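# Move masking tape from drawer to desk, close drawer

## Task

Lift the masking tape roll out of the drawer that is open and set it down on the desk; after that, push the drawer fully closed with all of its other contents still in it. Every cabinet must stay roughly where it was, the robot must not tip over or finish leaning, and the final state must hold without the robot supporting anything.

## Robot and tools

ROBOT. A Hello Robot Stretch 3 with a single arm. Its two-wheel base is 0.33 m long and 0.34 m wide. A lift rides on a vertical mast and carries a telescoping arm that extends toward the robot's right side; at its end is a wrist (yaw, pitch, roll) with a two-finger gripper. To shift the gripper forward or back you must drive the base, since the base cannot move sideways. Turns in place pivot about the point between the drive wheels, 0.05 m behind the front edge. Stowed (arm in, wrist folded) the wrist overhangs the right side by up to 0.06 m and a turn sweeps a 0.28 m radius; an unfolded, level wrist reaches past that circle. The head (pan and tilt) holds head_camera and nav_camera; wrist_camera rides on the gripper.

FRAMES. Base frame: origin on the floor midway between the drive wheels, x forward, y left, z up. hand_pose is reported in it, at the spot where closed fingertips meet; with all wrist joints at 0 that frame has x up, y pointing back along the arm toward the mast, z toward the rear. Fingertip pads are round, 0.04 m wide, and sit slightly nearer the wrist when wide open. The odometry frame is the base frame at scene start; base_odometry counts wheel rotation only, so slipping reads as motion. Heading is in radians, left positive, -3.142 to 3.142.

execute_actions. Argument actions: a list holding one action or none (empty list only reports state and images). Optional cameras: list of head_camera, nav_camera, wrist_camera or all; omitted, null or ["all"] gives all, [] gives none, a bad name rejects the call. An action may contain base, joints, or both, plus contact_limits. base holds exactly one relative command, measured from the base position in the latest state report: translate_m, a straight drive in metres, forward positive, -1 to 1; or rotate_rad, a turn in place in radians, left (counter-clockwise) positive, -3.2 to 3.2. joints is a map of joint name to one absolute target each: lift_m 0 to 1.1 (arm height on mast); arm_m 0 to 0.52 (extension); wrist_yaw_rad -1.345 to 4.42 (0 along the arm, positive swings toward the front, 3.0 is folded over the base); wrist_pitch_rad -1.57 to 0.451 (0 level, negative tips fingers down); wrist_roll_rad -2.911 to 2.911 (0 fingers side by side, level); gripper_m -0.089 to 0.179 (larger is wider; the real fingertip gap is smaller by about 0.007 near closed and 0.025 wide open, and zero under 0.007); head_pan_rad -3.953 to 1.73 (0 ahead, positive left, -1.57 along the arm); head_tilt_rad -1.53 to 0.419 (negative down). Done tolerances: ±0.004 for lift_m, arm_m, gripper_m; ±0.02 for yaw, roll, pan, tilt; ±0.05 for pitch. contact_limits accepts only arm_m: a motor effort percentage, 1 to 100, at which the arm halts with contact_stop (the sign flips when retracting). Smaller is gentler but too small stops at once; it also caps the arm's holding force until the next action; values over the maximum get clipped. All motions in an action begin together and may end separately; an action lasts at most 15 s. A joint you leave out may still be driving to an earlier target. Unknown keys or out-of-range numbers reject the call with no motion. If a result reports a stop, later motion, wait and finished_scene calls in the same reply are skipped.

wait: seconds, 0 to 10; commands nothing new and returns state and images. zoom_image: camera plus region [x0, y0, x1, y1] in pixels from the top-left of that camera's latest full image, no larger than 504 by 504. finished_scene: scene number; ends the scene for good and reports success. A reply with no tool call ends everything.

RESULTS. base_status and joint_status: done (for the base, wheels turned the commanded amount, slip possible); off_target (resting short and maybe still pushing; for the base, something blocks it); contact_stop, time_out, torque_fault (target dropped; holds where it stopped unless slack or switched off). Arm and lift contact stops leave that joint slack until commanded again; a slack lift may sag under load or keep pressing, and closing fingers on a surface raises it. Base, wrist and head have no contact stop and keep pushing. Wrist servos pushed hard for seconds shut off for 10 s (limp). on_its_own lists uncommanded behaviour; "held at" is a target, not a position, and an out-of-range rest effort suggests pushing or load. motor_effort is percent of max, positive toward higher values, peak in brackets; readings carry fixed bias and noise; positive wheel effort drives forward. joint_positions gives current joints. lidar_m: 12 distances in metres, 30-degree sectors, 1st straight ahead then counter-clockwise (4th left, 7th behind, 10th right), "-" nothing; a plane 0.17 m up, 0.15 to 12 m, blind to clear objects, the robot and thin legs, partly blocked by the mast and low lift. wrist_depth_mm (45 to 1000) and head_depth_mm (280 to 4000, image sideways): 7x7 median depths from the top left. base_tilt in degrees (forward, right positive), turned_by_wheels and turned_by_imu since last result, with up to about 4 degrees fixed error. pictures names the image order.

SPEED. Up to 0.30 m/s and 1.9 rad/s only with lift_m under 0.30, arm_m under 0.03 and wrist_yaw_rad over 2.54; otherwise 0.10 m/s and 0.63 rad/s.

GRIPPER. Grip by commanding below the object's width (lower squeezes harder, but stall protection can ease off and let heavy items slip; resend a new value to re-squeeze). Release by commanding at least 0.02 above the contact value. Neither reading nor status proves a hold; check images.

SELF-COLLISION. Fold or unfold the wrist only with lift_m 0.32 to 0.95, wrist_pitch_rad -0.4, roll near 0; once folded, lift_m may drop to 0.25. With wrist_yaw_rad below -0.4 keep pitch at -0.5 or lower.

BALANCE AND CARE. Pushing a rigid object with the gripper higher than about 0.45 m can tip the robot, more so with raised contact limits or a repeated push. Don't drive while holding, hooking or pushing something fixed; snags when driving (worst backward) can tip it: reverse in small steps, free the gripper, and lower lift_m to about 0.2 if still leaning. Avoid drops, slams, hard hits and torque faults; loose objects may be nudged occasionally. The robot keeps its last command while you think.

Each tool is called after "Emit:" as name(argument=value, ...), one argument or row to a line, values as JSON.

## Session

Emit:
execute_actions(
  actions=[],
)

Scene clock: 0.00 s.
base_odometry: x=+0.000 y=+0.000 heading=+0.000 (m, m, rad; odometry frame)
turned_by_wheels: +0.000 (rad since the last result)
turned_by_imu: +0.000 (rad since the last result)
base_tilt: forward=+0.5 right=-2.5 (deg)
lidar_m: 1.35 2.30 2.57 2.44 2.06 1.37 1.37 1.93 1.75 1.75 2.11 1.90
head_depth_mm: 1744 1762 1781 1792 1801 1800 1818 / 1806 1833 1843 1853 1877 1891 1899 / 1861 1905 1902 1918 1915 1749 1449 / 1929 1960 1992 1977 2016 1648 1390 / 1994 2033 2028 2061 2094 1667 1432 / 2070 2096 2124 2148 2156 2180 2072 / 2129 2207 2213 2242 2270 2280 2257
base_status: not commanded
joint_positions: lift_m=+0.386 arm_m=+0.001 wrist_yaw_rad=+3.145 wrist_pitch_rad=-0.381 wrist_roll_rad=-0.007 gripper_m=+0.037 head_pan_rad=-0.019 head_tilt_rad=+0.008
joint_status: not commanded
motor_effort: left_wheel=+0 right_wheel=+1 lift_m=+37 arm_m=+0 wrist_yaw_rad=+0 wrist_pitch_rad=+6 wrist_roll_rad=+0 gripper_m=+0 head_pan_rad=+2 head_tilt_rad=+3 (%)
hand_pose: x=-0.0221 y=+0.0832 z=+0.4068 quat_wxyz=(+0.133, +0.691, +0.136, +0.697) (m; base frame)
wrist_depth_mm: - - - - - - - / - - - - - - - / - - - - - - - / 936 934 942 899 888 873 857 / 771 759 766 745 749 709 722 / 645 638 636 634 597 606 613 / 552 553 560 556 538 536 530
pictures: head_camera (sideways: a quarter turn clockwise sets it upright), nav_camera (sideways: a quarter turn counterclockwise sets it upright), wrist_camera
Images, in order (width x height): head_camera 896x504, nav_camera 672x504, wrist_camera 644x364.

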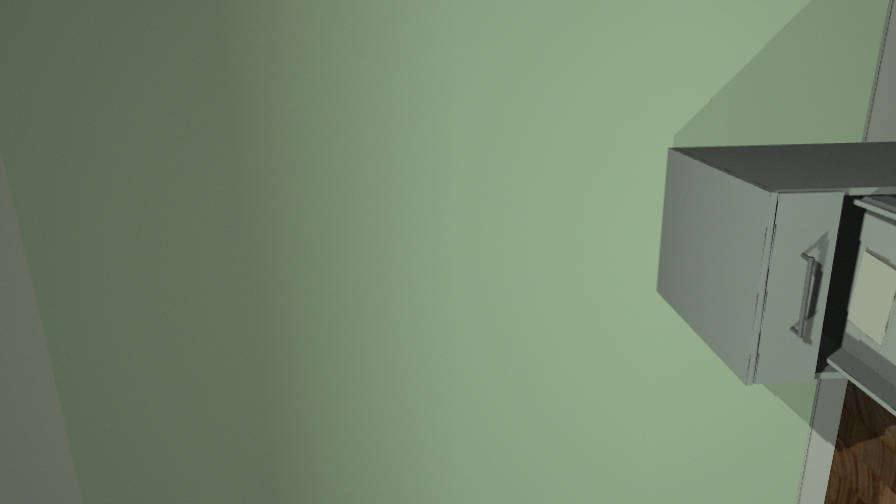

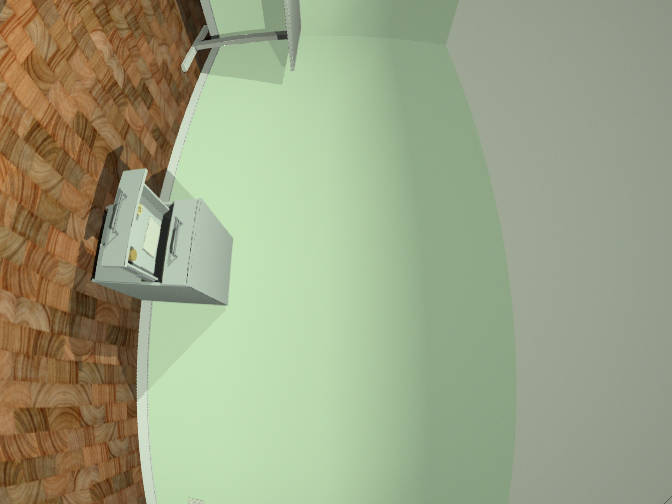

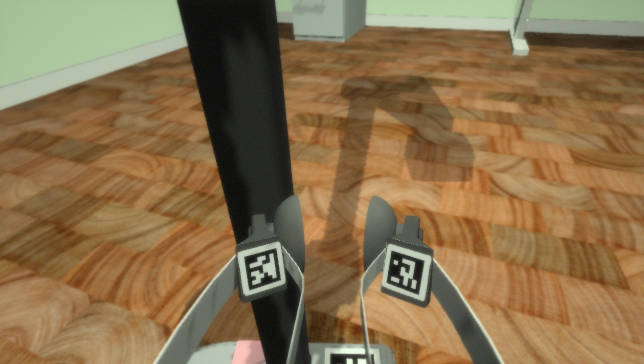

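Emit:
execute_actions(
  actions=[
    {"joints":{"head_pan_rad":0.2,"head_tilt_rad":-0.65,"lift_m":0.27}},
  ],
  cameras=["head_camera","nav_camera"],
)

Scene clock: 4.63 s.
base_odometry: x=+0.000 y=+0.000 heading=+0.000 (m, m, rad; odometry frame)
turned_by_wheels: +0.000 (rad since the last result)
turned_by_imu: -0.001 (rad since the last result)
base_tilt: forward=+0.4 right=-2.5 (deg)
lidar_m: 1.35 2.31 2.58 2.44 2.07 1.36 1.37 1.93 1.75 1.75 2.12 1.90
head_depth_mm: 1651 1761 1829 1968 1643 1395 1206 / 1735 1815 1480 1658 1667 1398 1206 / 1831 1928 1533 1523 1663 1395 1212 / 1929 2128 2322 1577 1665 1406 1210 / 2062 2282 2545 2001 1659 1415 1219 / 2151 2462 2616 2070 1680 1409 1220 / 2308 2635 2709 2072 1672 1415 1229
base_status: not commanded
joint_positions: lift_m=+0.271 arm_m=+0.001 wrist_yaw_rad=+3.145 wrist_pitch_rad=-0.381 wrist_roll_rad=-0.007 gripper_m=+0.037 head_pan_rad=+0.193 head_tilt_rad=-0.641
joint_status: all done
motor_effort: left_wheel=+1(0) right_wheel=+1(1) lift_m=+20(32) arm_m=+0(0) wrist_yaw_rad=+0(0) wrist_pitch_rad=+6(6) wrist_roll_rad=+0(0) gripper_m=+0(0) head_pan_rad=+3(23) head_tilt_rad=-5(51) (%)
hand_pose: x=-0.0221 y=+0.0832 z=+0.2916 quat_wxyz=(+0.133, +0.691, +0.136, +0.697) (m; base frame)
wrist_depth_mm: - - - - - - - / - - - - - - - / 974 948 921 911 895 888 864 / 741 738 723 712 700 693 680 / 601 589 590 578 594 574 557 / 509 515 - 514 - 476 475 / 445 - - - 418 418 415
pictures: head_camera (sideways: a quarter turn clockwise sets it upright), nav_camera (sideways: a quarter turn counterclockwise sets it upright)
Images, in order (width x height): head_camera 896x504, nav_camera 672x504.

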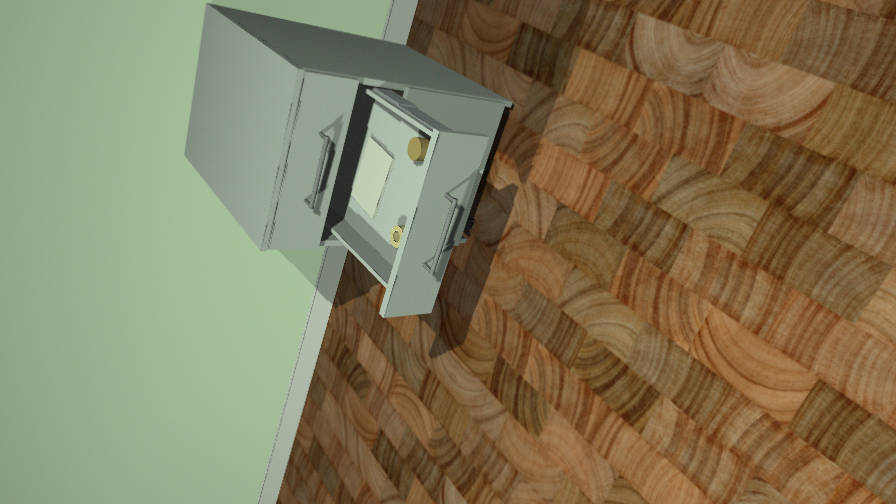

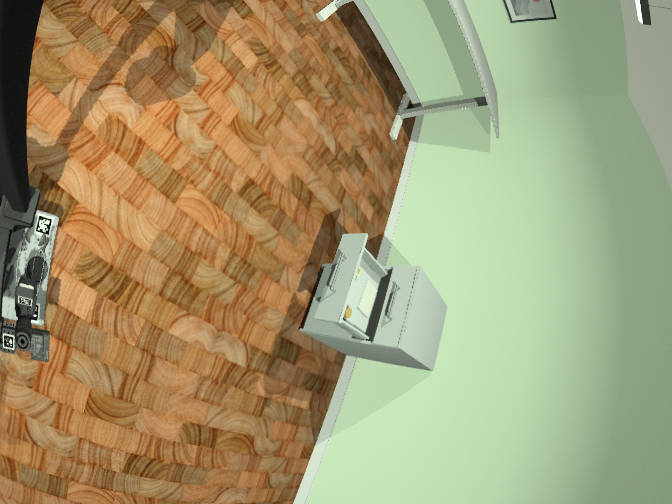

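Emit:
execute_actions(
  actions=[
    {"base":{"rotate_rad":0.485},"joints":{"head_pan_rad":-1.57,"head_tilt_rad":-0.9}},
  ],
  cameras=[],
)

Emit:
execute_actions(
  actions=[
    {"base":{"translate_m":0.89}},
  ],
  cameras=[],
)

Emit:
execute_actions(
  actions=[
    {"base":{"rotate_rad":0.79}},
  ],
  cameras=["head_camera","nav_camera"],
)

Scene clock: 10.10 s.
base_odometry: x=+0.000 y=+0.000 heading=+0.485 (m, m, rad; odometry frame)
turned_by_wheels: +0.485 (rad since the last result)
turned_by_imu: +0.476 (rad since the last result)
base_tilt: forward=+0.4 right=-2.4 (deg)
lidar_m: 2.24 2.58 2.44 2.11 1.37 1.37 1.97 1.75 1.75 2.06 1.90 1.36
head_depth_mm: 1851 2031 1842 1593 1399 1245 1124 / 2007 2140 1852 1587 1391 1244 1153 / 2240 2238 1861 1597 1411 1245 1166 / 2400 2222 1850 1613 1400 1245 1165 / 2235 2197 1856 1605 1413 1245 1130 / 2065 2178 1864 1612 1418 1258 1138 / 1900 2107 1870 1604 1407 1255 1131
base_status: done
joint_positions: lift_m=+0.271 arm_m=+0.001 wrist_yaw_rad=+3.145 wrist_pitch_rad=-0.381 wrist_roll_rad=-0.007 gripper_m=+0.037 head_pan_rad=-1.563 head_tilt_rad=-0.889
joint_status: all done
motor_effort: left_wheel=-2(5) right_wheel=+3(9) lift_m=+21(20) arm_m=+0(0) wrist_yaw_rad=+0(0) wrist_pitch_rad=+6(6) wrist_roll_rad=+1(0) gripper_m=+0(1) head_pan_rad=-3(40) head_tilt_rad=-7(34) (%)
hand_pose: x=-0.0221 y=+0.0832 z=+0.2916 quat_wxyz=(+0.133, +0.691, +0.136, +0.697) (m; base frame)
wrist_depth_mm: - - - - - - - / - - - - - - - / 981 955 948 919 893 887 882 / 740 726 718 717 702 683 687 / 600 592 592 580 592 567 559 / 504 520 - 522 - 472 474 / 446 - - - 421 416 410
pictures: none
No camera images: the call's "cameras" was empty. Leave "cameras" out to get every camera's image.

Scene clock: 14.83 s.
base_odometry: x=+0.787 y=+0.415 heading=+0.485 (m, m, rad; odometry frame)
turned_by_wheels: +0.000 (rad since the last result)
turned_by_imu: +0.005 (rad since the last result)
base_tilt: forward=+0.4 right=-2.5 (deg)
lidar_m: 1.53 2.11 1.91 2.16 2.45 2.02 2.35 2.39 2.39 1.47 0.69 0.69
head_depth_mm: 2255 2203 1851 1595 1402 1245 1124 / 2028 2185 1849 1590 1396 1244 1155 / 1811 2084 1858 1596 1387 1244 1171 / 1637 1904 1876 1592 1387 1251 1165 / 1511 1723 1846 1599 958 1255 1132 / 1396 1587 1755 1083 978 1220 1137 / 1289 1446 947 1054 981 862 1137
base_status: done
joint_positions: lift_m=+0.271 arm_m=+0.001 wrist_yaw_rad=+3.145 wrist_pitch_rad=-0.381 wrist_roll_rad=-0.007 gripper_m=+0.037 head_pan_rad=-1.563 head_tilt_rad=-0.889
joint_status: not commanded
motor_effort: left_wheel=-1(5) right_wheel=+4(8) lift_m=+20(20) arm_m=+0(0) wrist_yaw_rad=+0(0) wrist_pitch_rad=+6(6) wrist_roll_rad=+0(1) gripper_m=+1(0) head_pan_rad=-3(3) head_tilt_rad=-8(7) (%)
hand_pose: x=-0.0221 y=+0.0832 z=+0.2915 quat_wxyz=(+0.133, +0.691, +0.136, +0.697) (m; base frame)
wrist_depth_mm: - - - - - - - / - - - - - - - / 996 961 936 929 916 881 892 / 746 734 723 707 701 689 680 / 604 592 587 581 587 573 562 / 504 522 - 512 - 480 475 / 447 - - - 418 413 411
pictures: none
No camera images: the call's "cameras" was empty. Leave "cameras" out to get every camera's image.

Scene clock: 16.57 s.
base_odometry: x=+0.787 y=+0.415 heading=+1.275 (m, m, rad; odometry frame)
turned_by_wheels: +0.790 (rad since the last result)
turned_by_imu: +0.776 (rad since the last result)
base_tilt: forward=+0.4 right=-2.4 (deg)
lidar_m: 1.92 2.16 2.52 2.02 2.06 2.46 2.39 1.78 0.72 0.69 1.36 1.91
head_depth_mm: 1201 1188 933 1088 930 1234 1125 / 1200 1093 939 1081 971 1252 1161 / 1213 1086 937 1075 974 1246 1172 / 1213 1097 945 1067 940 1249 1165 / 1215 1388 1670 1572 1408 1248 1130 / 1226 1427 1705 1598 1409 1254 1132 / 1229 1437 1715 1617 1415 1254 1135
base_status: done
joint_positions: lift_m=+0.271 arm_m=+0.001 wrist_yaw_rad=+3.145 wrist_pitch_rad=-0.381 wrist_roll_rad=-0.007 gripper_m=+0.037 head_pan_rad=-1.563 head_tilt_rad=-0.889
joint_status: not commanded
motor_effort: left_wheel=-2(5) right_wheel=+3(9) lift_m=+20(20) arm_m=+0(0) wrist_yaw_rad=+0(0) wrist_pitch_rad=+6(6) wrist_roll_rad=+0(0) gripper_m=+0(0) head_pan_rad=-3(2) head_tilt_rad=-7(6) (%)
hand_pose: x=-0.0221 y=+0.0832 z=+0.2915 quat_wxyz=(+0.133, +0.691, +0.136, +0.697) (m; base frame)
wrist_depth_mm: - - - - - - - / - - - - - - - / 985 957 932 919 906 890 875 / 735 733 716 726 707 701 670 / 604 594 583 584 587 567 558 / 500 513 - 511 - 480 478 / 444 - - - 419 416 410
pictures: head_camera (sideways: a quarter turn clockwise sets it upright), nav_camera (sideways: a quarter turn counterclockwise sets it upright)
Images, in order (width x height): head_camera 896x504, nav_camera 672x504.

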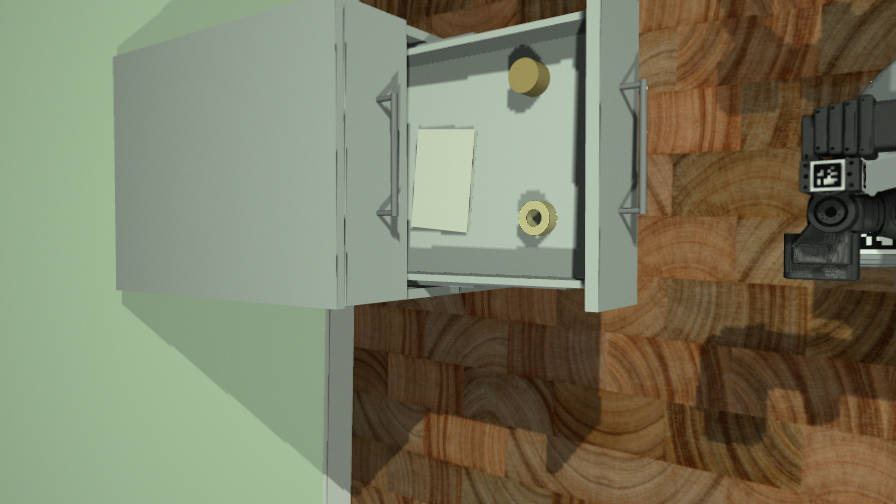

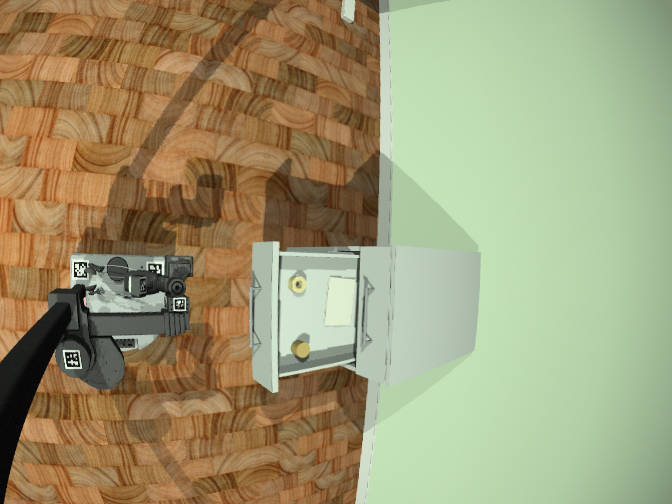

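Emit:
execute_actions(
  actions=[
    {"joints":{"lift_m":0.72,"wrist_pitch_rad":-0.4,"wrist_roll_rad":0},"base":{"translate_m":-0.035}},
  ],
  cameras=[],
)

Emit:
execute_actions(
  actions=[
    {"joints":{"wrist_yaw_rad":0,"gripper_m":0.105}},
  ],
  cameras=[],
)

Emit:
execute_actions(
  actions=[
    {"joints":{"wrist_pitch_rad":-1.57,"arm_m":0.41}},
  ],
  cameras=["head_camera","wrist_camera"],
)

Scene clock: 28.43 s.
base_odometry: x=+0.777 y=+0.381 heading=+1.275 (m, m, rad; odometry frame)
turned_by_wheels: +0.000 (rad since the last result)
turned_by_imu: -0.002 (rad since the last result)
base_tilt: forward=+0.4 right=-2.5 (deg)
lidar_m: 1.95 2.19 2.53 2.01 2.07 2.42 2.36 1.78 0.72 0.69 1.36 1.91
head_depth_mm: 1192 1359 960 1565 985 - - / 1206 1091 937 1083 974 - 1134 / 1205 1094 940 1077 971 - - / 1200 1095 944 1076 973 - 1150 / 1216 1324 972 1514 1028 1254 1129 / 1226 1428 1723 1614 1414 1262 1136 / 1231 1423 1715 1602 1415 1258 1132
base_status: done
joint_positions: lift_m=+0.719 arm_m=+0.001 wrist_yaw_rad=+3.145 wrist_pitch_rad=-0.413 wrist_roll_rad=-0.006 gripper_m=+0.037 head_pan_rad=-1.563 head_tilt_rad=-0.889
joint_status: all done
motor_effort: left_wheel=-1(8) right_wheel=+3(6) lift_m=+51(53) arm_m=+0(0) wrist_yaw_rad=+0(0) wrist_pitch_rad=+6(7) wrist_roll_rad=+4(5) gripper_m=+0(0) head_pan_rad=-3(2) head_tilt_rad=-5(5) (%)
hand_pose: x=-0.0220 y=+0.0793 z=+0.7332 quat_wxyz=(+0.144, +0.689, +0.147, +0.695) (m; base frame)
wrist_depth_mm: - - - - - - - / - - - - - - - / - - - - - - - / - - - - - - - / - - - - - - - / - - - - 952 973 966 / 891 886 864 858 878 841 843
pictures: none
No camera images: the call's "cameras" was empty. Leave "cameras" out to get every camera's image.

Scene clock: 31.00 s.
base_odometry: x=+0.777 y=+0.381 heading=+1.275 (m, m, rad; odometry frame)
turned_by_wheels: +0.000 (rad since the last result)
turned_by_imu: -0.001 (rad since the last result)
base_tilt: forward=+0.4 right=-2.5 (deg)
lidar_m: 1.95 2.19 2.52 2.01 2.07 2.42 2.36 1.77 0.72 0.69 1.36 1.91
head_depth_mm: 1198 1363 960 1554 983 - - / 1208 1097 936 1082 975 - - / 1203 1095 937 1075 1006 - - / 1210 1098 940 1086 969 1251 1145 / 1210 1333 969 1508 1035 1259 1138 / 1219 1427 1716 1607 1408 1250 1137 / 1229 1434 1726 1619 1414 1257 1133
base_status: not commanded
joint_positions: lift_m=+0.719 arm_m=+0.001 wrist_yaw_rad=+0.003 wrist_pitch_rad=-0.413 wrist_roll_rad=-0.005 gripper_m=+0.105 head_pan_rad=-1.563 head_tilt_rad=-0.889
joint_status: all done
motor_effort: left_wheel=-1(1) right_wheel=+3(3) lift_m=+51(51) arm_m=+0(1) wrist_yaw_rad=-3(5) wrist_pitch_rad=+6(6) wrist_roll_rad=+4(5) gripper_m=+0(83) head_pan_rad=-3(3) head_tilt_rad=-7(6) (%)
hand_pose: x=-0.0209 y=-0.3707 z=+0.7332 quat_wxyz=(+0.694, +0.147, -0.690, -0.144) (m; base frame)
wrist_depth_mm: - - 976 921 905 929 916 / - - - 600 594 978 - / - - - 498 487 500 - / - - - 548 544 - - / - - - 636 627 - - / - - 582 545 538 975 974 / 882 874 669 471 468 453 839
pictures: none
No camera images: the call's "cameras" was empty. Leave "cameras" out to get every camera's image.

Scene clock: 35.20 s.
base_odometry: x=+0.777 y=+0.381 heading=+1.275 (m, m, rad; odometry frame)
turned_by_wheels: +0.000 (rad since the last result)
turned_by_imu: -0.001 (rad since the last result)
base_tilt: forward=+0.4 right=-2.4 (deg)
lidar_m: 1.96 2.19 2.53 2.01 2.06 2.42 2.36 1.77 0.72 0.69 1.35 1.91
head_depth_mm: 1201 1366 963 1601 - - - / 1206 1123 - 1081 966 1250 1137 / 1204 1158 - 1081 969 1246 1148 / 1208 1097 945 1084 977 1255 1143 / 1217 1328 971 1523 1031 1247 1130 / 1220 1424 1719 1613 1405 1249 1134 / 1236 1428 1721 1609 1416 1250 1140
base_status: not commanded
joint_positions: lift_m=+0.719 arm_m=+0.410 wrist_yaw_rad=+0.000 wrist_pitch_rad=-1.565 wrist_roll_rad=-0.004 gripper_m=+0.105 head_pan_rad=-1.563 head_tilt_rad=-0.889
joint_status: all done
motor_effort: left_wheel=-2(1) right_wheel=+2(3) lift_m=+51(51) arm_m=+4(4) wrist_yaw_rad=-1(3) wrist_pitch_rad=-2(6) wrist_roll_rad=+3(4) gripper_m=+0(0) head_pan_rad=-2(3) head_tilt_rad=-6(7) (%)
hand_pose: x=-0.0216 y=-0.5321 z=+0.6018 quat_wxyz=(+0.503, +0.500, -0.500, -0.498) (m; base frame)
wrist_depth_mm: 720 705 339 334 326 332 315 / 748 742 354 351 345 340 318 / 777 773 362 362 359 351 335 / 810 777 380 372 367 358 724 / 833 816 392 389 383 374 771 / 862 861 338 353 349 344 778 / 902 885 869 300 294 298 292
pictures: head_camera (sideways: a quarter turn clockwise sets it upright), wrist_camera
Images, in order (width x height): head_camera 896x504, wrist_camera 644x364.

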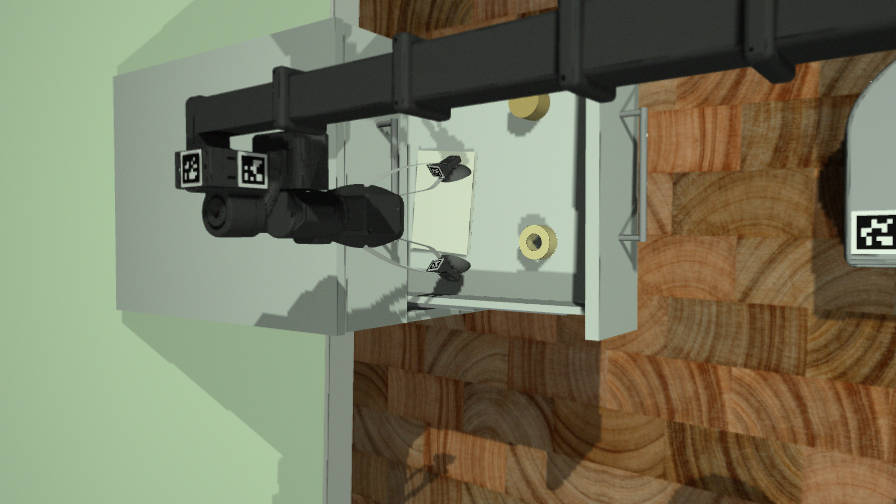

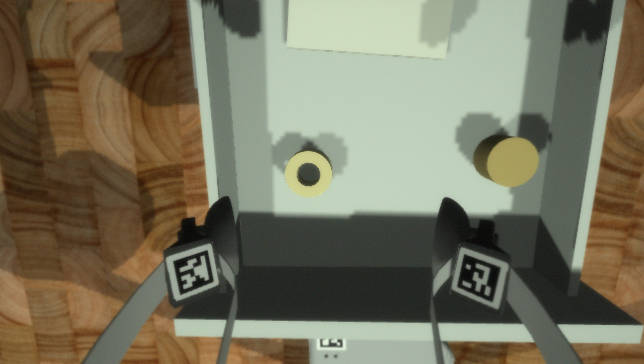

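Emit:
execute_actions(
  actions=[
    {"joints":{"lift_m":0.56},"base":{"translate_m":0.02}},
  ],
  cameras=["wrist_camera"],
)

Scene clock: 41.83 s.
base_odometry: x=+0.783 y=+0.400 heading=+1.274 (m, m, rad; odometry frame)
turned_by_wheels: +0.000 (rad since the last result)
turned_by_imu: -0.001 (rad since the last result)
base_tilt: forward=+0.4 right=-2.5 (deg)
lidar_m: 1.93 2.17 2.51 2.02 2.06 2.44 2.37 1.77 0.72 0.69 1.36 1.91
head_depth_mm: 1196 1306 932 1494 934 1240 1133 / 1205 1092 940 1078 - 1226 - / 1203 1095 963 1070 969 1249 1156 / 1213 1095 945 1078 973 1249 1151 / 1217 1390 1603 1583 1386 1248 1133 / 1221 1426 1715 1612 1416 1261 1138 / 1229 1440 1730 1610 1401 1261 1140
base_status: done
joint_positions: lift_m=+0.561 arm_m=+0.410 wrist_yaw_rad=+0.000 wrist_pitch_rad=-1.565 wrist_roll_rad=-0.004 gripper_m=+0.105 head_pan_rad=-1.563 head_tilt_rad=-0.889
joint_status: all done
motor_effort: left_wheel=-1(2) right_wheel=+3(8) lift_m=+20(47) arm_m=+4(4) wrist_yaw_rad=-1(1) wrist_pitch_rad=-2(2) wrist_roll_rad=+3(3) gripper_m=+1(0) head_pan_rad=-2(3) head_tilt_rad=-7(6) (%)
hand_pose: x=-0.0216 y=-0.5321 z=+0.4429 quat_wxyz=(+0.503, +0.500, -0.500, -0.498) (m; base frame)
wrist_depth_mm: 575 161 194 192 190 188 185 / 595 161 201 198 196 194 190 / 614 171 208 205 203 200 197 / 638 172 216 210 210 207 202 / 656 184 222 197 216 212 211 / 690 672 232 230 226 221 219 / 703 191 238 237 233 231 227
pictures: wrist_camera
Images, in order (width x height): wrist_camera 644x364.

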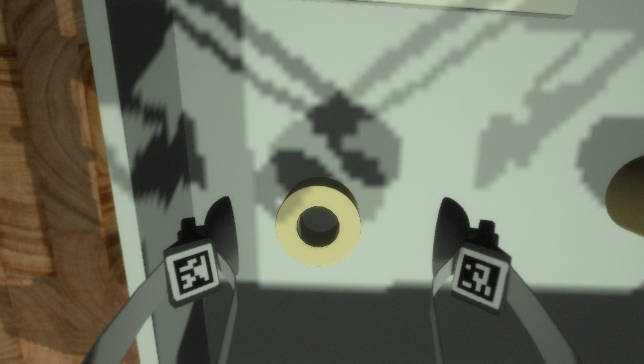

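Emit:
execute_actions(
  actions=[
    {"joints":{"lift_m":0.532},"base":{"translate_m":0.011}},
  ],
  cameras=["wrist_camera"],
)

Scene clock: 45.07 s.
base_odometry: x=+0.786 y=+0.411 heading=+1.274 (m, m, rad; odometry frame)
turned_by_wheels: +0.000 (rad since the last result)
turned_by_imu: -0.001 (rad since the last result)
base_tilt: forward=+0.5 right=-2.5 (deg)
lidar_m: 1.92 2.16 2.52 2.02 2.06 2.46 2.39 1.78 0.72 0.69 1.36 1.91
head_depth_mm: 1202 1184 934 1120 958 1242 1137 / 1210 1094 938 1084 946 - - / 1205 1100 940 1061 973 1245 1151 / 1205 1102 942 1053 974 1246 1137 / 1219 1390 1612 1579 1405 1250 1129 / 1224 1430 1724 1603 1403 1252 1135 / 1227 1439 1715 1602 1416 1260 1129
base_status: done
joint_positions: lift_m=+0.533 arm_m=+0.410 wrist_yaw_rad=+0.000 wrist_pitch_rad=-1.565 wrist_roll_rad=-0.004 gripper_m=+0.105 head_pan_rad=-1.563 head_tilt_rad=-0.889
joint_status: all done
motor_effort: left_wheel=-1(2) right_wheel=+2(8) lift_m=+21(21) arm_m=+4(4) wrist_yaw_rad=-1(1) wrist_pitch_rad=-2(2) wrist_roll_rad=+3(2) gripper_m=+1(1) head_pan_rad=-3(3) head_tilt_rad=-7(7) (%)
hand_pose: x=-0.0216 y=-0.5321 z=+0.4149 quat_wxyz=(+0.503, +0.500, -0.500, -0.498) (m; base frame)
wrist_depth_mm: 541 143 169 167 164 162 160 / 561 143 174 172 170 168 165 / 584 143 180 178 175 173 171 / 599 143 186 183 182 179 176 / 631 143 193 167 188 184 183 / 653 142 201 198 196 191 189 / 686 163 209 206 202 200 196
pictures: wrist_camera
Images, in order (width x height): wrist_camera 644x364.

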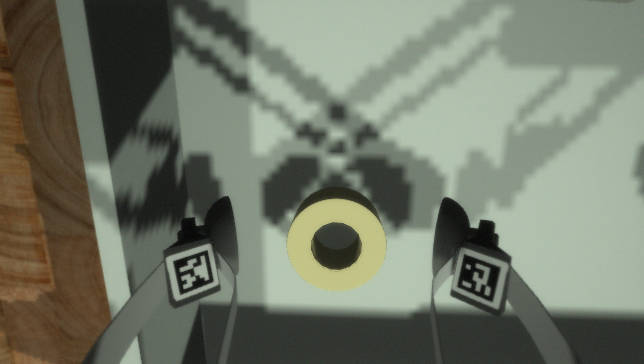

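Emit:
execute_actions(
  actions=[
    {"joints":{"gripper_m":0.02}},
  ],
  cameras=["wrist_camera"],
)

Emit:
execute_actions(
  actions=[
    {"joints":{"lift_m":0.7,"head_pan_rad":0.0,"head_tilt_rad":-0.45}},
  ],
)

Scene clock: 48.37 s.
base_odometry: x=+0.786 y=+0.411 heading=+1.274 (m, m, rad; odometry frame)
turned_by_wheels: +0.000 (rad since the last result)
turned_by_imu: -0.001 (rad since the last result)
base_tilt: forward=+0.4 right=-2.4 (deg)
lidar_m: 1.92 2.16 2.53 2.02 2.07 2.46 2.38 1.78 0.71 0.69 1.36 1.92
head_depth_mm: 1195 1190 937 1115 958 1237 1137 / 1207 1082 935 1084 941 - - / 1206 1096 941 1058 974 1252 1150 / 1210 1096 946 1050 977 1254 1148 / 1219 1393 1623 1569 1415 1253 1134 / 1224 1425 1725 1605 1426 1257 1131 / 1228 1436 1722 1616 1412 1253 1136
base_status: not commanded
joint_positions: lift_m=+0.533 arm_m=+0.410 wrist_yaw_rad=+0.000 wrist_pitch_rad=-1.565 wrist_roll_rad=-0.004 gripper_m=+0.021 head_pan_rad=-1.563 head_tilt_rad=-0.889
joint_status: all done
motor_effort: left_wheel=-1(1) right_wheel=+3(3) lift_m=+20(20) arm_m=+4(4) wrist_yaw_rad=-1(1) wrist_pitch_rad=-2(2) wrist_roll_rad=+3(3) gripper_m=-10(86) head_pan_rad=-3(3) head_tilt_rad=-6(7) (%)
hand_pose: x=-0.0216 y=-0.5321 z=+0.4149 quat_wxyz=(+0.503, +0.500, -0.500, -0.498) (m; base frame)
wrist_depth_mm: 539 143 169 166 164 162 161 / 562 143 175 172 170 168 165 / 583 144 181 177 175 173 171 / 612 144 187 183 182 179 177 / 630 143 192 166 185 185 183 / 659 152 203 199 197 192 189 / 685 152 208 207 202 200 196
pictures: wrist_camera
Images, in order (width x height): wrist_camera 644x364.

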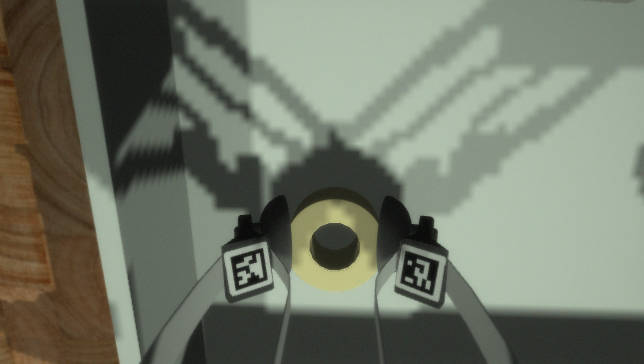

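Scene clock: 50.73 s.
base_odometry: x=+0.786 y=+0.411 heading=+1.274 (m, m, rad; odometry frame)
turned_by_wheels: +0.000 (rad since the last result)
turned_by_imu: -0.001 (rad since the last result)
base_tilt: forward=+0.4 right=-2.4 (deg)
lidar_m: 1.92 2.17 2.52 2.02 2.06 2.46 2.39 1.77 0.72 0.69 1.36 1.91
head_depth_mm: 2018 2117 2399 2548 1993 1602 1329 / 1997 2103 2393 2575 2020 1598 1333 / 1998 2122 2407 2581 2020 1602 1343 / 2007 2151 2406 2601 2021 1625 1340 / 2025 2147 2382 2492 2024 1616 1351 / 2043 2186 2428 2620 2037 1618 1349 / 2070 2238 2435 2595 2067 1632 1352
base_status: not commanded
joint_positions: lift_m=+0.699 arm_m=+0.410 wrist_yaw_rad=+0.000 wrist_pitch_rad=-1.565 wrist_roll_rad=-0.004 gripper_m=+0.021 head_pan_rad=-0.007 head_tilt_rad=-0.458
joint_status: all done
motor_effort: left_wheel=-1(1) right_wheel=+3(3) lift_m=+51(53) arm_m=+4(4) wrist_yaw_rad=+0(0) wrist_pitch_rad=-2(2) wrist_roll_rad=+2(2) gripper_m=-10(11) head_pan_rad=+4(40) head_tilt_rad=+5(40) (%)
hand_pose: x=-0.0216 y=-0.5321 z=+0.5818 quat_wxyz=(+0.503, +0.500, -0.500, -0.498) (m; base frame)
wrist_depth_mm: 686 697 322 316 309 312 306 / 726 715 339 333 327 323 317 / 754 742 345 341 338 331 309 / 795 782 744 353 349 346 309 / 813 806 786 166 359 356 324 / 827 818 335 315 322 346 326 / 878 858 290 284 281 281 267
pictures: head_camera (sideways: a quarter turn clockwise sets it upright), nav_camera (sideways: a quarter turn counterclockwise sets it upright), wrist_camera
Images, in order (width x height): head_camera 896x504, nav_camera 672x504, wrist_camera 644x364.

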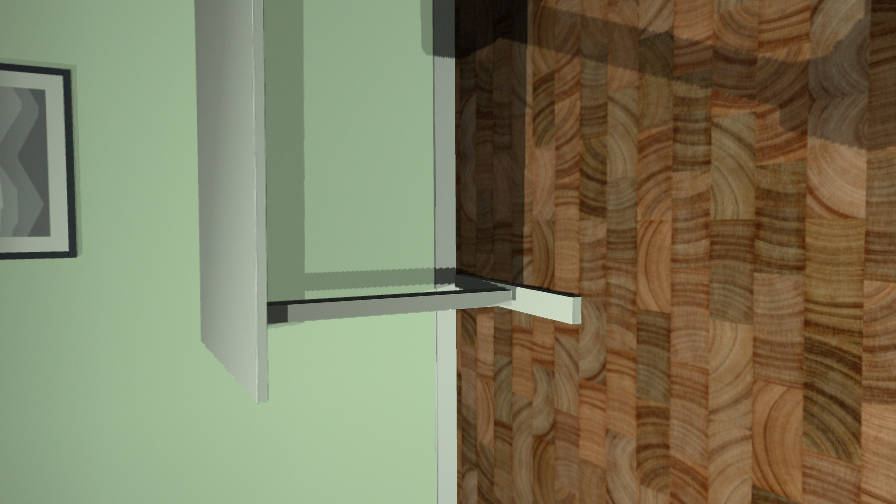

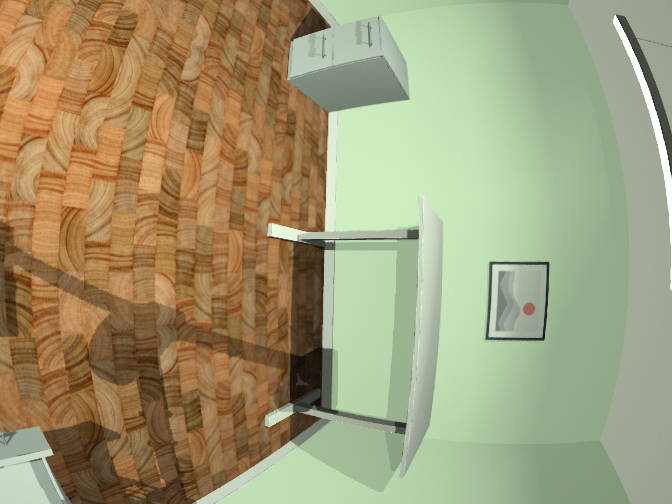

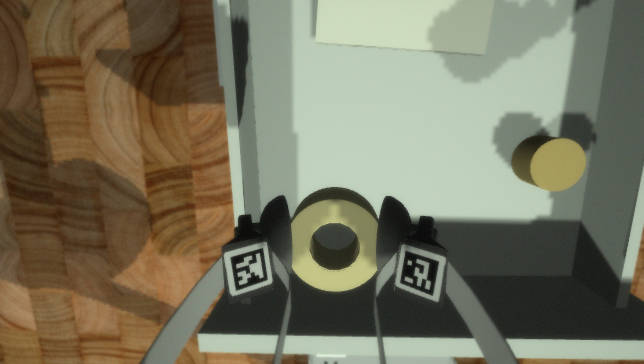

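Emit:
execute_actions(
  actions=[
    {"joints":{"lift_m":1.1,"arm_m":0.0}},
  ],
  cameras=[],
)

Emit:
execute_actions(
  actions=[
    {"base":{"translate_m":1.0},"joints":{"wrist_pitch_rad":-0.72,"head_tilt_rad":-0.3}},
  ],
  cameras=["head_camera","wrist_camera"],
)

Scene clock: 58.90 s.
base_odometry: x=+0.786 y=+0.411 heading=+1.274 (m, m, rad; odometry frame)
turned_by_wheels: +0.000 (rad since the last result)
turned_by_imu: -0.002 (rad since the last result)
base_tilt: forward=+0.4 right=-2.4 (deg)
lidar_m: 1.92 2.16 2.52 2.02 2.07 2.45 2.39 1.78 0.72 0.69 1.36 1.91
head_depth_mm: 2014 2110 2400 2567 1991 1602 1334 / 2003 2111 2396 2549 2006 1608 1332 / 1988 2115 2378 2597 1990 1613 1339 / 2005 2133 2395 2603 2028 1624 1335 / 2028 2127 2384 2454 2055 1615 1349 / 2042 2216 2429 2626 2040 1618 1350 / 2054 2217 2462 2582 2057 1637 1369
base_status: not commanded
joint_positions: lift_m=+1.099 arm_m=+0.001 wrist_yaw_rad=+0.000 wrist_pitch_rad=-1.565 wrist_roll_rad=-0.004 gripper_m=+0.021 head_pan_rad=-0.007 head_tilt_rad=-0.458
joint_status: all done
motor_effort: left_wheel=-1(1) right_wheel=+3(3) lift_m=+51(52) arm_m=-4(4) wrist_yaw_rad=+0(1) wrist_pitch_rad=-2(2) wrist_roll_rad=+3(3) gripper_m=-10(10) head_pan_rad=+4(4) head_tilt_rad=+4(5) (%)
hand_pose: x=-0.0216 y=-0.1234 z=+0.9818 quat_wxyz=(+0.503, +0.500, -0.500, -0.498) (m; base frame)
wrist_depth_mm: - - - - - - - / - - - - - - - / - - - - - - - / - - - - - - - / - - - 166 - - - / - - - - - - - / - - - - - - -
pictures: none
No camera images: the call's "cameras" was empty. Leave "cameras" out to get every camera's image.

Scene clock: 70.40 s.
base_odometry: x=+1.078 y=+1.367 heading=+1.274 (m, m, rad; odometry frame)
turned_by_wheels: +0.000 (rad since the last result)
turned_by_imu: +0.003 (rad since the last result)
base_tilt: forward=+0.5 right=-2.5 (deg)
lidar_m: 0.93 1.43 1.49 2.41 2.50 2.88 3.36 1.14 1.28 1.34 1.33 1.40
head_depth_mm: 1132 1203 1296 1006 673 1617 1496 / 1138 1204 1297 1011 676 1629 1499 / 1147 1206 1309 1026 681 1624 1507 / 1164 1241 1317 1035 682 1646 1494 / 1174 1247 1324 1040 689 1146 1305 / 1184 1249 1328 1049 690 1654 1522 / 1191 1254 1340 1408 696 1662 1512
base_status: done
joint_positions: lift_m=+1.099 arm_m=+0.001 wrist_yaw_rad=+0.000 wrist_pitch_rad=-0.738 wrist_roll_rad=-0.004 gripper_m=+0.021 head_pan_rad=-0.007 head_tilt_rad=-0.310
joint_status: all done
motor_effort: left_wheel=-2(1) right_wheel=+4(6) lift_m=+51(51) arm_m=-3(4) wrist_yaw_rad=+0(1) wrist_pitch_rad=+8(8) wrist_roll_rad=+3(3) gripper_m=-10(10) head_pan_rad=+4(4) head_tilt_rad=+5(28) (%)
hand_pose: x=-0.0215 y=-0.3194 z=+1.0480 quat_wxyz=(+0.661, +0.256, -0.658, -0.255) (m; base frame)
wrist_depth_mm: - - - - - - - / - - - - - - - / - - - - - - - / - - - - - - - / - - - 166 - - - / - - - - - - - / - - - - - - -
pictures: head_camera (sideways: a quarter turn clockwise sets it upright), wrist_camera
Images, in order (width x height): head_camera 896x504, wrist_camera 644x364.

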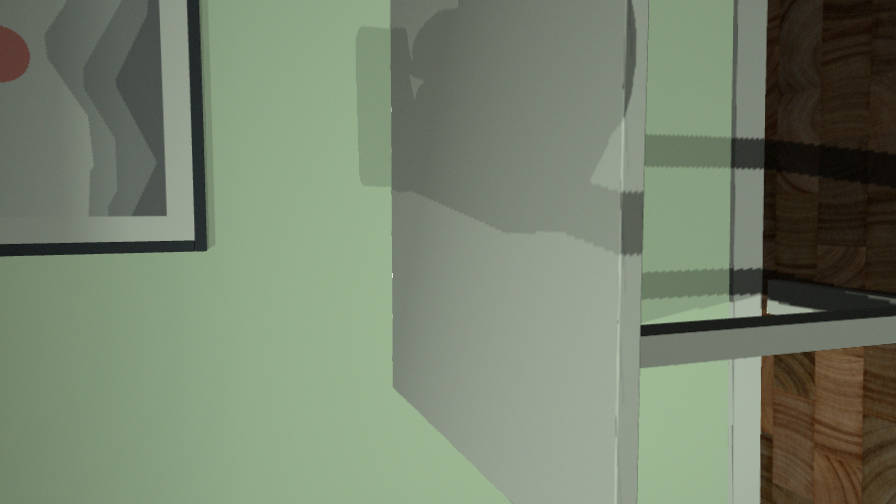

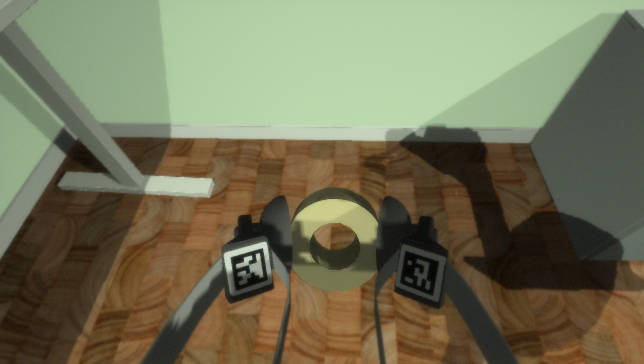

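Emit:
execute_actions(
  actions=[
    {"base":{"rotate_rad":1.57},"joints":{"head_pan_rad":-1.57,"head_tilt_rad":-0.5}},
  ],
  cameras=["nav_camera"],
)

Emit:
execute_actions(
  actions=[
    {"joints":{"arm_m":0.45}},
  ],
  cameras=["head_camera","wrist_camera"],
)

Scene clock: 76.73 s.
base_odometry: x=+1.078 y=+1.367 heading=+2.844 (m, m, rad; odometry frame)
turned_by_wheels: +1.570 (rad since the last result)
turned_by_imu: +1.547 (rad since the last result)
base_tilt: forward=+0.4 right=-2.4 (deg)
lidar_m: 2.41 2.40 2.86 3.35 1.14 1.28 1.34 1.33 1.41 0.93 1.43 1.49
head_depth_mm: - - - - - - 1231 / - - - - - - 1269 / - - - - - - 1284 / 1165 1259 1033 696 1713 1562 1309 / 1170 1273 1006 717 1266 1453 1288 / 1172 1283 1014 722 1754 1577 1314 / 1182 1290 1374 726 1770 1586 1317
base_status: done
joint_positions: lift_m=+1.099 arm_m=+0.001 wrist_yaw_rad=+0.000 wrist_pitch_rad=-0.737 wrist_roll_rad=-0.004 gripper_m=+0.021 head_pan_rad=-1.563 head_tilt_rad=-0.494
joint_status: all done
motor_effort: left_wheel=-1(4) right_wheel=+3(6) lift_m=+51(51) arm_m=-4(3) wrist_yaw_rad=-1(0) wrist_pitch_rad=+8(8) wrist_roll_rad=+3(3) gripper_m=-10(11) head_pan_rad=-3(42) head_tilt_rad=-5(25) (%)
hand_pose: x=-0.0215 y=-0.3195 z=+1.0480 quat_wxyz=(+0.661, +0.256, -0.658, -0.255) (m; base frame)
wrist_depth_mm: - 477 462 453 448 435 426 / - 425 415 404 395 385 381 / - - - - - - - / - - - - - - - / - - - 166 - - - / - - - - - - - / - - - - - - -
pictures: nav_camera (sideways: a quarter turn counterclockwise sets it upright)
Images, in order (width x height): nav_camera 672x504.

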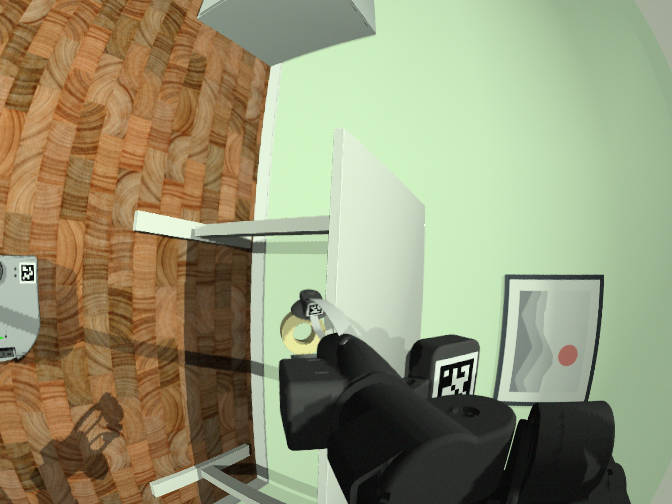

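Scene clock: 81.23 s.
base_odometry: x=+1.078 y=+1.367 heading=+2.844 (m, m, rad; odometry frame)
turned_by_wheels: +0.000 (rad since the last result)
turned_by_imu: -0.001 (rad since the last result)
base_tilt: forward=+0.4 right=-2.5 (deg)
lidar_m: 2.42 2.40 2.86 3.36 1.14 1.28 1.34 1.33 1.40 0.93 1.43 1.49
head_depth_mm: 1181 1249 968 668 1711 1552 1293 / - 1264 978 674 1723 1543 1299 / - 1267 928 709 1730 1544 1313 / 1164 1272 932 711 1749 1559 1316 / 1162 1273 1006 716 1275 1450 1283 / 1174 1280 1014 720 1793 1590 1319 / 1181 1290 1377 723 1776 1568 1317
base_status: not commanded
joint_positions: lift_m=+1.099 arm_m=+0.450 wrist_yaw_rad=+0.000 wrist_pitch_rad=-0.736 wrist_roll_rad=-0.004 gripper_m=+0.021 head_pan_rad=-1.563 head_tilt_rad=-0.494
joint_status: all done
motor_effort: left_wheel=-1(1) right_wheel=+3(3) lift_m=+51(51) arm_m=+4(3) wrist_yaw_rad=-1(1) wrist_pitch_rad=+7(8) wrist_roll_rad=+3(3) gripper_m=-10(10) head_pan_rad=-3(3) head_tilt_rad=-4(5) (%)
hand_pose: x=-0.0215 y=-0.7683 z=+1.0482 quat_wxyz=(+0.661, +0.255, -0.658, -0.254) (m; base frame)
wrist_depth_mm: 738 473 461 450 444 431 422 / 823 403 394 391 384 375 367 / 363 351 347 341 334 330 324 / 317 314 310 303 299 294 291 / 283 280 280 166 267 266 262 / 258 255 246 240 240 243 240 / 234 233 230 227 226 223 221
pictures: head_camera (sideways: a quarter turn clockwise sets it upright), wrist_camera
Images, in order (width x height): head_camera 896x504, wrist_camera 644x364.

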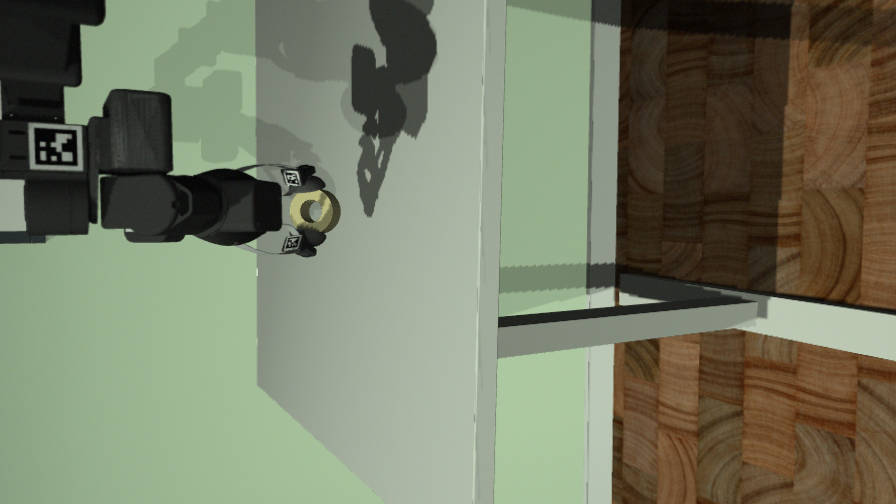

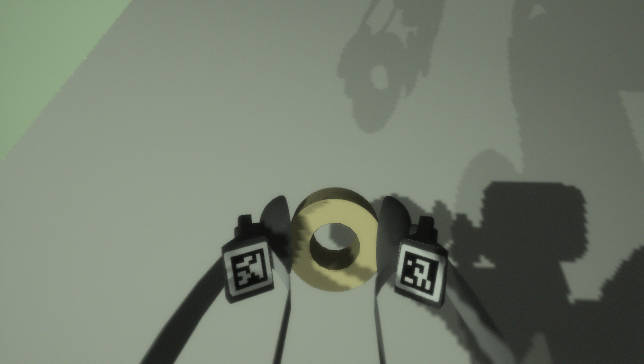

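Same as before.

Emit:
execute_actions(
  actions=[
    {"joints":{"arm_m":0.52,"wrist_pitch_rad":-1.33}},
  ],
  cameras=[],
)

Emit:
execute_actions(
  actions=[
    {"joints":{"lift_m":1.091}},
  ],
  cameras=["head_camera","wrist_camera"],
)

Scene clock: 85.30 s.
base_odometry: x=+1.078 y=+1.367 heading=+2.844 (m, m, rad; odometry frame)
turned_by_wheels: +0.000 (rad since the last result)
turned_by_imu: -0.001 (rad since the last result)
base_tilt: forward=+0.4 right=-2.4 (deg)
lidar_m: 2.41 2.40 2.86 3.37 1.14 1.27 1.34 1.34 1.40 0.93 1.43 1.50
head_depth_mm: 1172 1247 975 669 1731 1550 1310 / 1167 1254 986 674 1714 1552 1312 / - 1270 989 707 1745 1548 1314 / 1165 1260 993 711 1746 1564 1310 / 1171 1274 1002 714 1268 1444 1285 / 1168 1276 1010 716 1775 1579 1324 / 1182 1284 1373 727 1780 1585 1326
base_status: not commanded
joint_positions: lift_m=+1.099 arm_m=+0.520 wrist_yaw_rad=+0.000 wrist_pitch_rad=-1.329 wrist_roll_rad=-0.004 gripper_m=+0.021 head_pan_rad=-1.563 head_tilt_rad=-0.494
joint_status: all done
motor_effort: left_wheel=-2(2) right_wheel=+3(3) lift_m=+52(51) arm_m=+4(3) wrist_yaw_rad=-1(1) wrist_pitch_rad=+0(7) wrist_roll_rad=+3(2) gripper_m=-10(10) head_pan_rad=-3(3) head_tilt_rad=-4(3) (%)
hand_pose: x=-0.0216 y=-0.7026 z=+0.9836 quat_wxyz=(+0.558, +0.437, -0.555, -0.435) (m; base frame)
wrist_depth_mm: 210 207 204 200 197 195 192 / 209 206 203 200 197 195 192 / 208 205 203 199 198 194 191 / 209 205 201 199 196 194 191 / 207 204 203 166 195 194 191 / 207 204 202 198 196 193 190 / 206 204 200 198 195 192 190
pictures: none
No camera images: the call's "cameras" was empty. Leave "cameras" out to get every camera's image.

Scene clock: 86.00 s.
base_odometry: x=+1.078 y=+1.367 heading=+2.844 (m, m, rad; odometry frame)
turned_by_wheels: +0.000 (rad since the last result)
turned_by_imu: +0.000 (rad since the last result)
base_tilt: forward=+0.4 right=-2.4 (deg)
lidar_m: 2.41 2.40 2.86 3.36 1.14 1.28 1.33 1.34 1.40 0.93 1.43 1.49
head_depth_mm: - 1253 968 671 1705 1543 1298 / 1174 1262 980 673 1729 1549 1310 / - 1266 932 707 1734 1564 1309 / 1163 1258 992 710 1739 1554 1315 / 1166 1273 1006 715 1268 1456 1287 / 1166 1286 1010 720 1757 1579 1322 / 1181 1285 1375 725 1777 1585 1328
base_status: not commanded
joint_positions: lift_m=+1.092 arm_m=+0.520 wrist_yaw_rad=+0.000 wrist_pitch_rad=-1.329 wrist_roll_rad=-0.004 gripper_m=+0.021 head_pan_rad=-1.563 head_tilt_rad=-0.494
joint_status: all done
motor_effort: left_wheel=-1(2) right_wheel=+3(4) lift_m=+19(46) arm_m=+4(3) wrist_yaw_rad=+0(0) wrist_pitch_rad=+0(0) wrist_roll_rad=+3(3) gripper_m=-10(10) head_pan_rad=-2(2) head_tilt_rad=-3(3) (%)
hand_pose: x=-0.0216 y=-0.7026 z=+0.9758 quat_wxyz=(+0.558, +0.437, -0.555, -0.435) (m; base frame)
wrist_depth_mm: 200 200 196 193 191 188 185 / 201 199 196 193 190 188 184 / 201 198 195 193 190 187 184 / 200 198 195 192 189 186 183 / 199 197 195 166 187 186 184 / 199 196 194 178 188 185 183 / 199 196 193 191 187 185 182
pictures: head_camera (sideways: a quarter turn clockwise sets it upright), wrist_camera
Images, in order (width x height): head_camera 896x504, wrist_camera 644x364.

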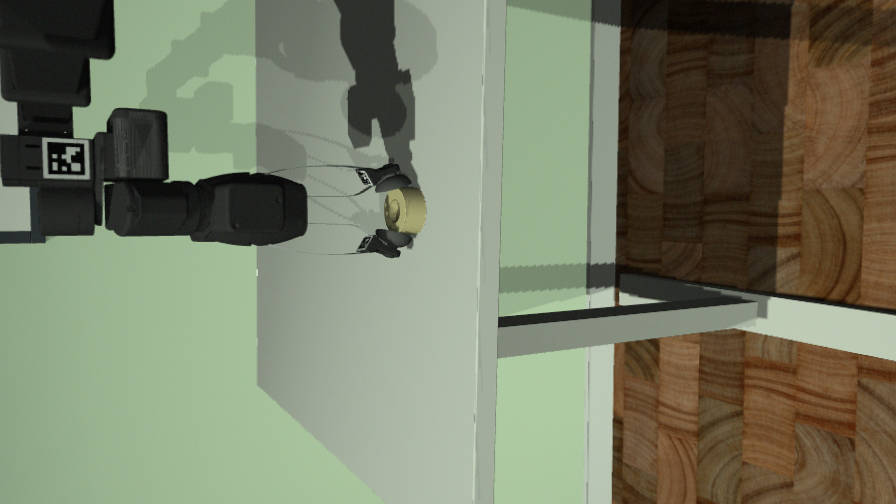

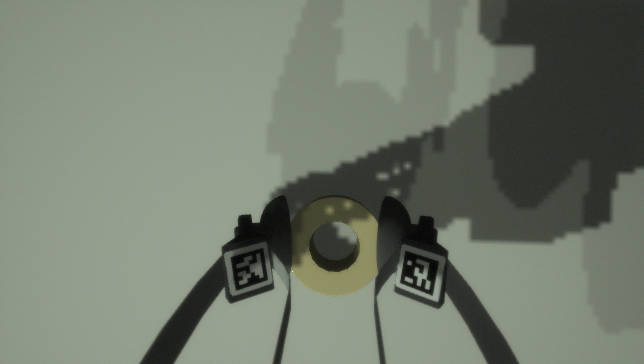

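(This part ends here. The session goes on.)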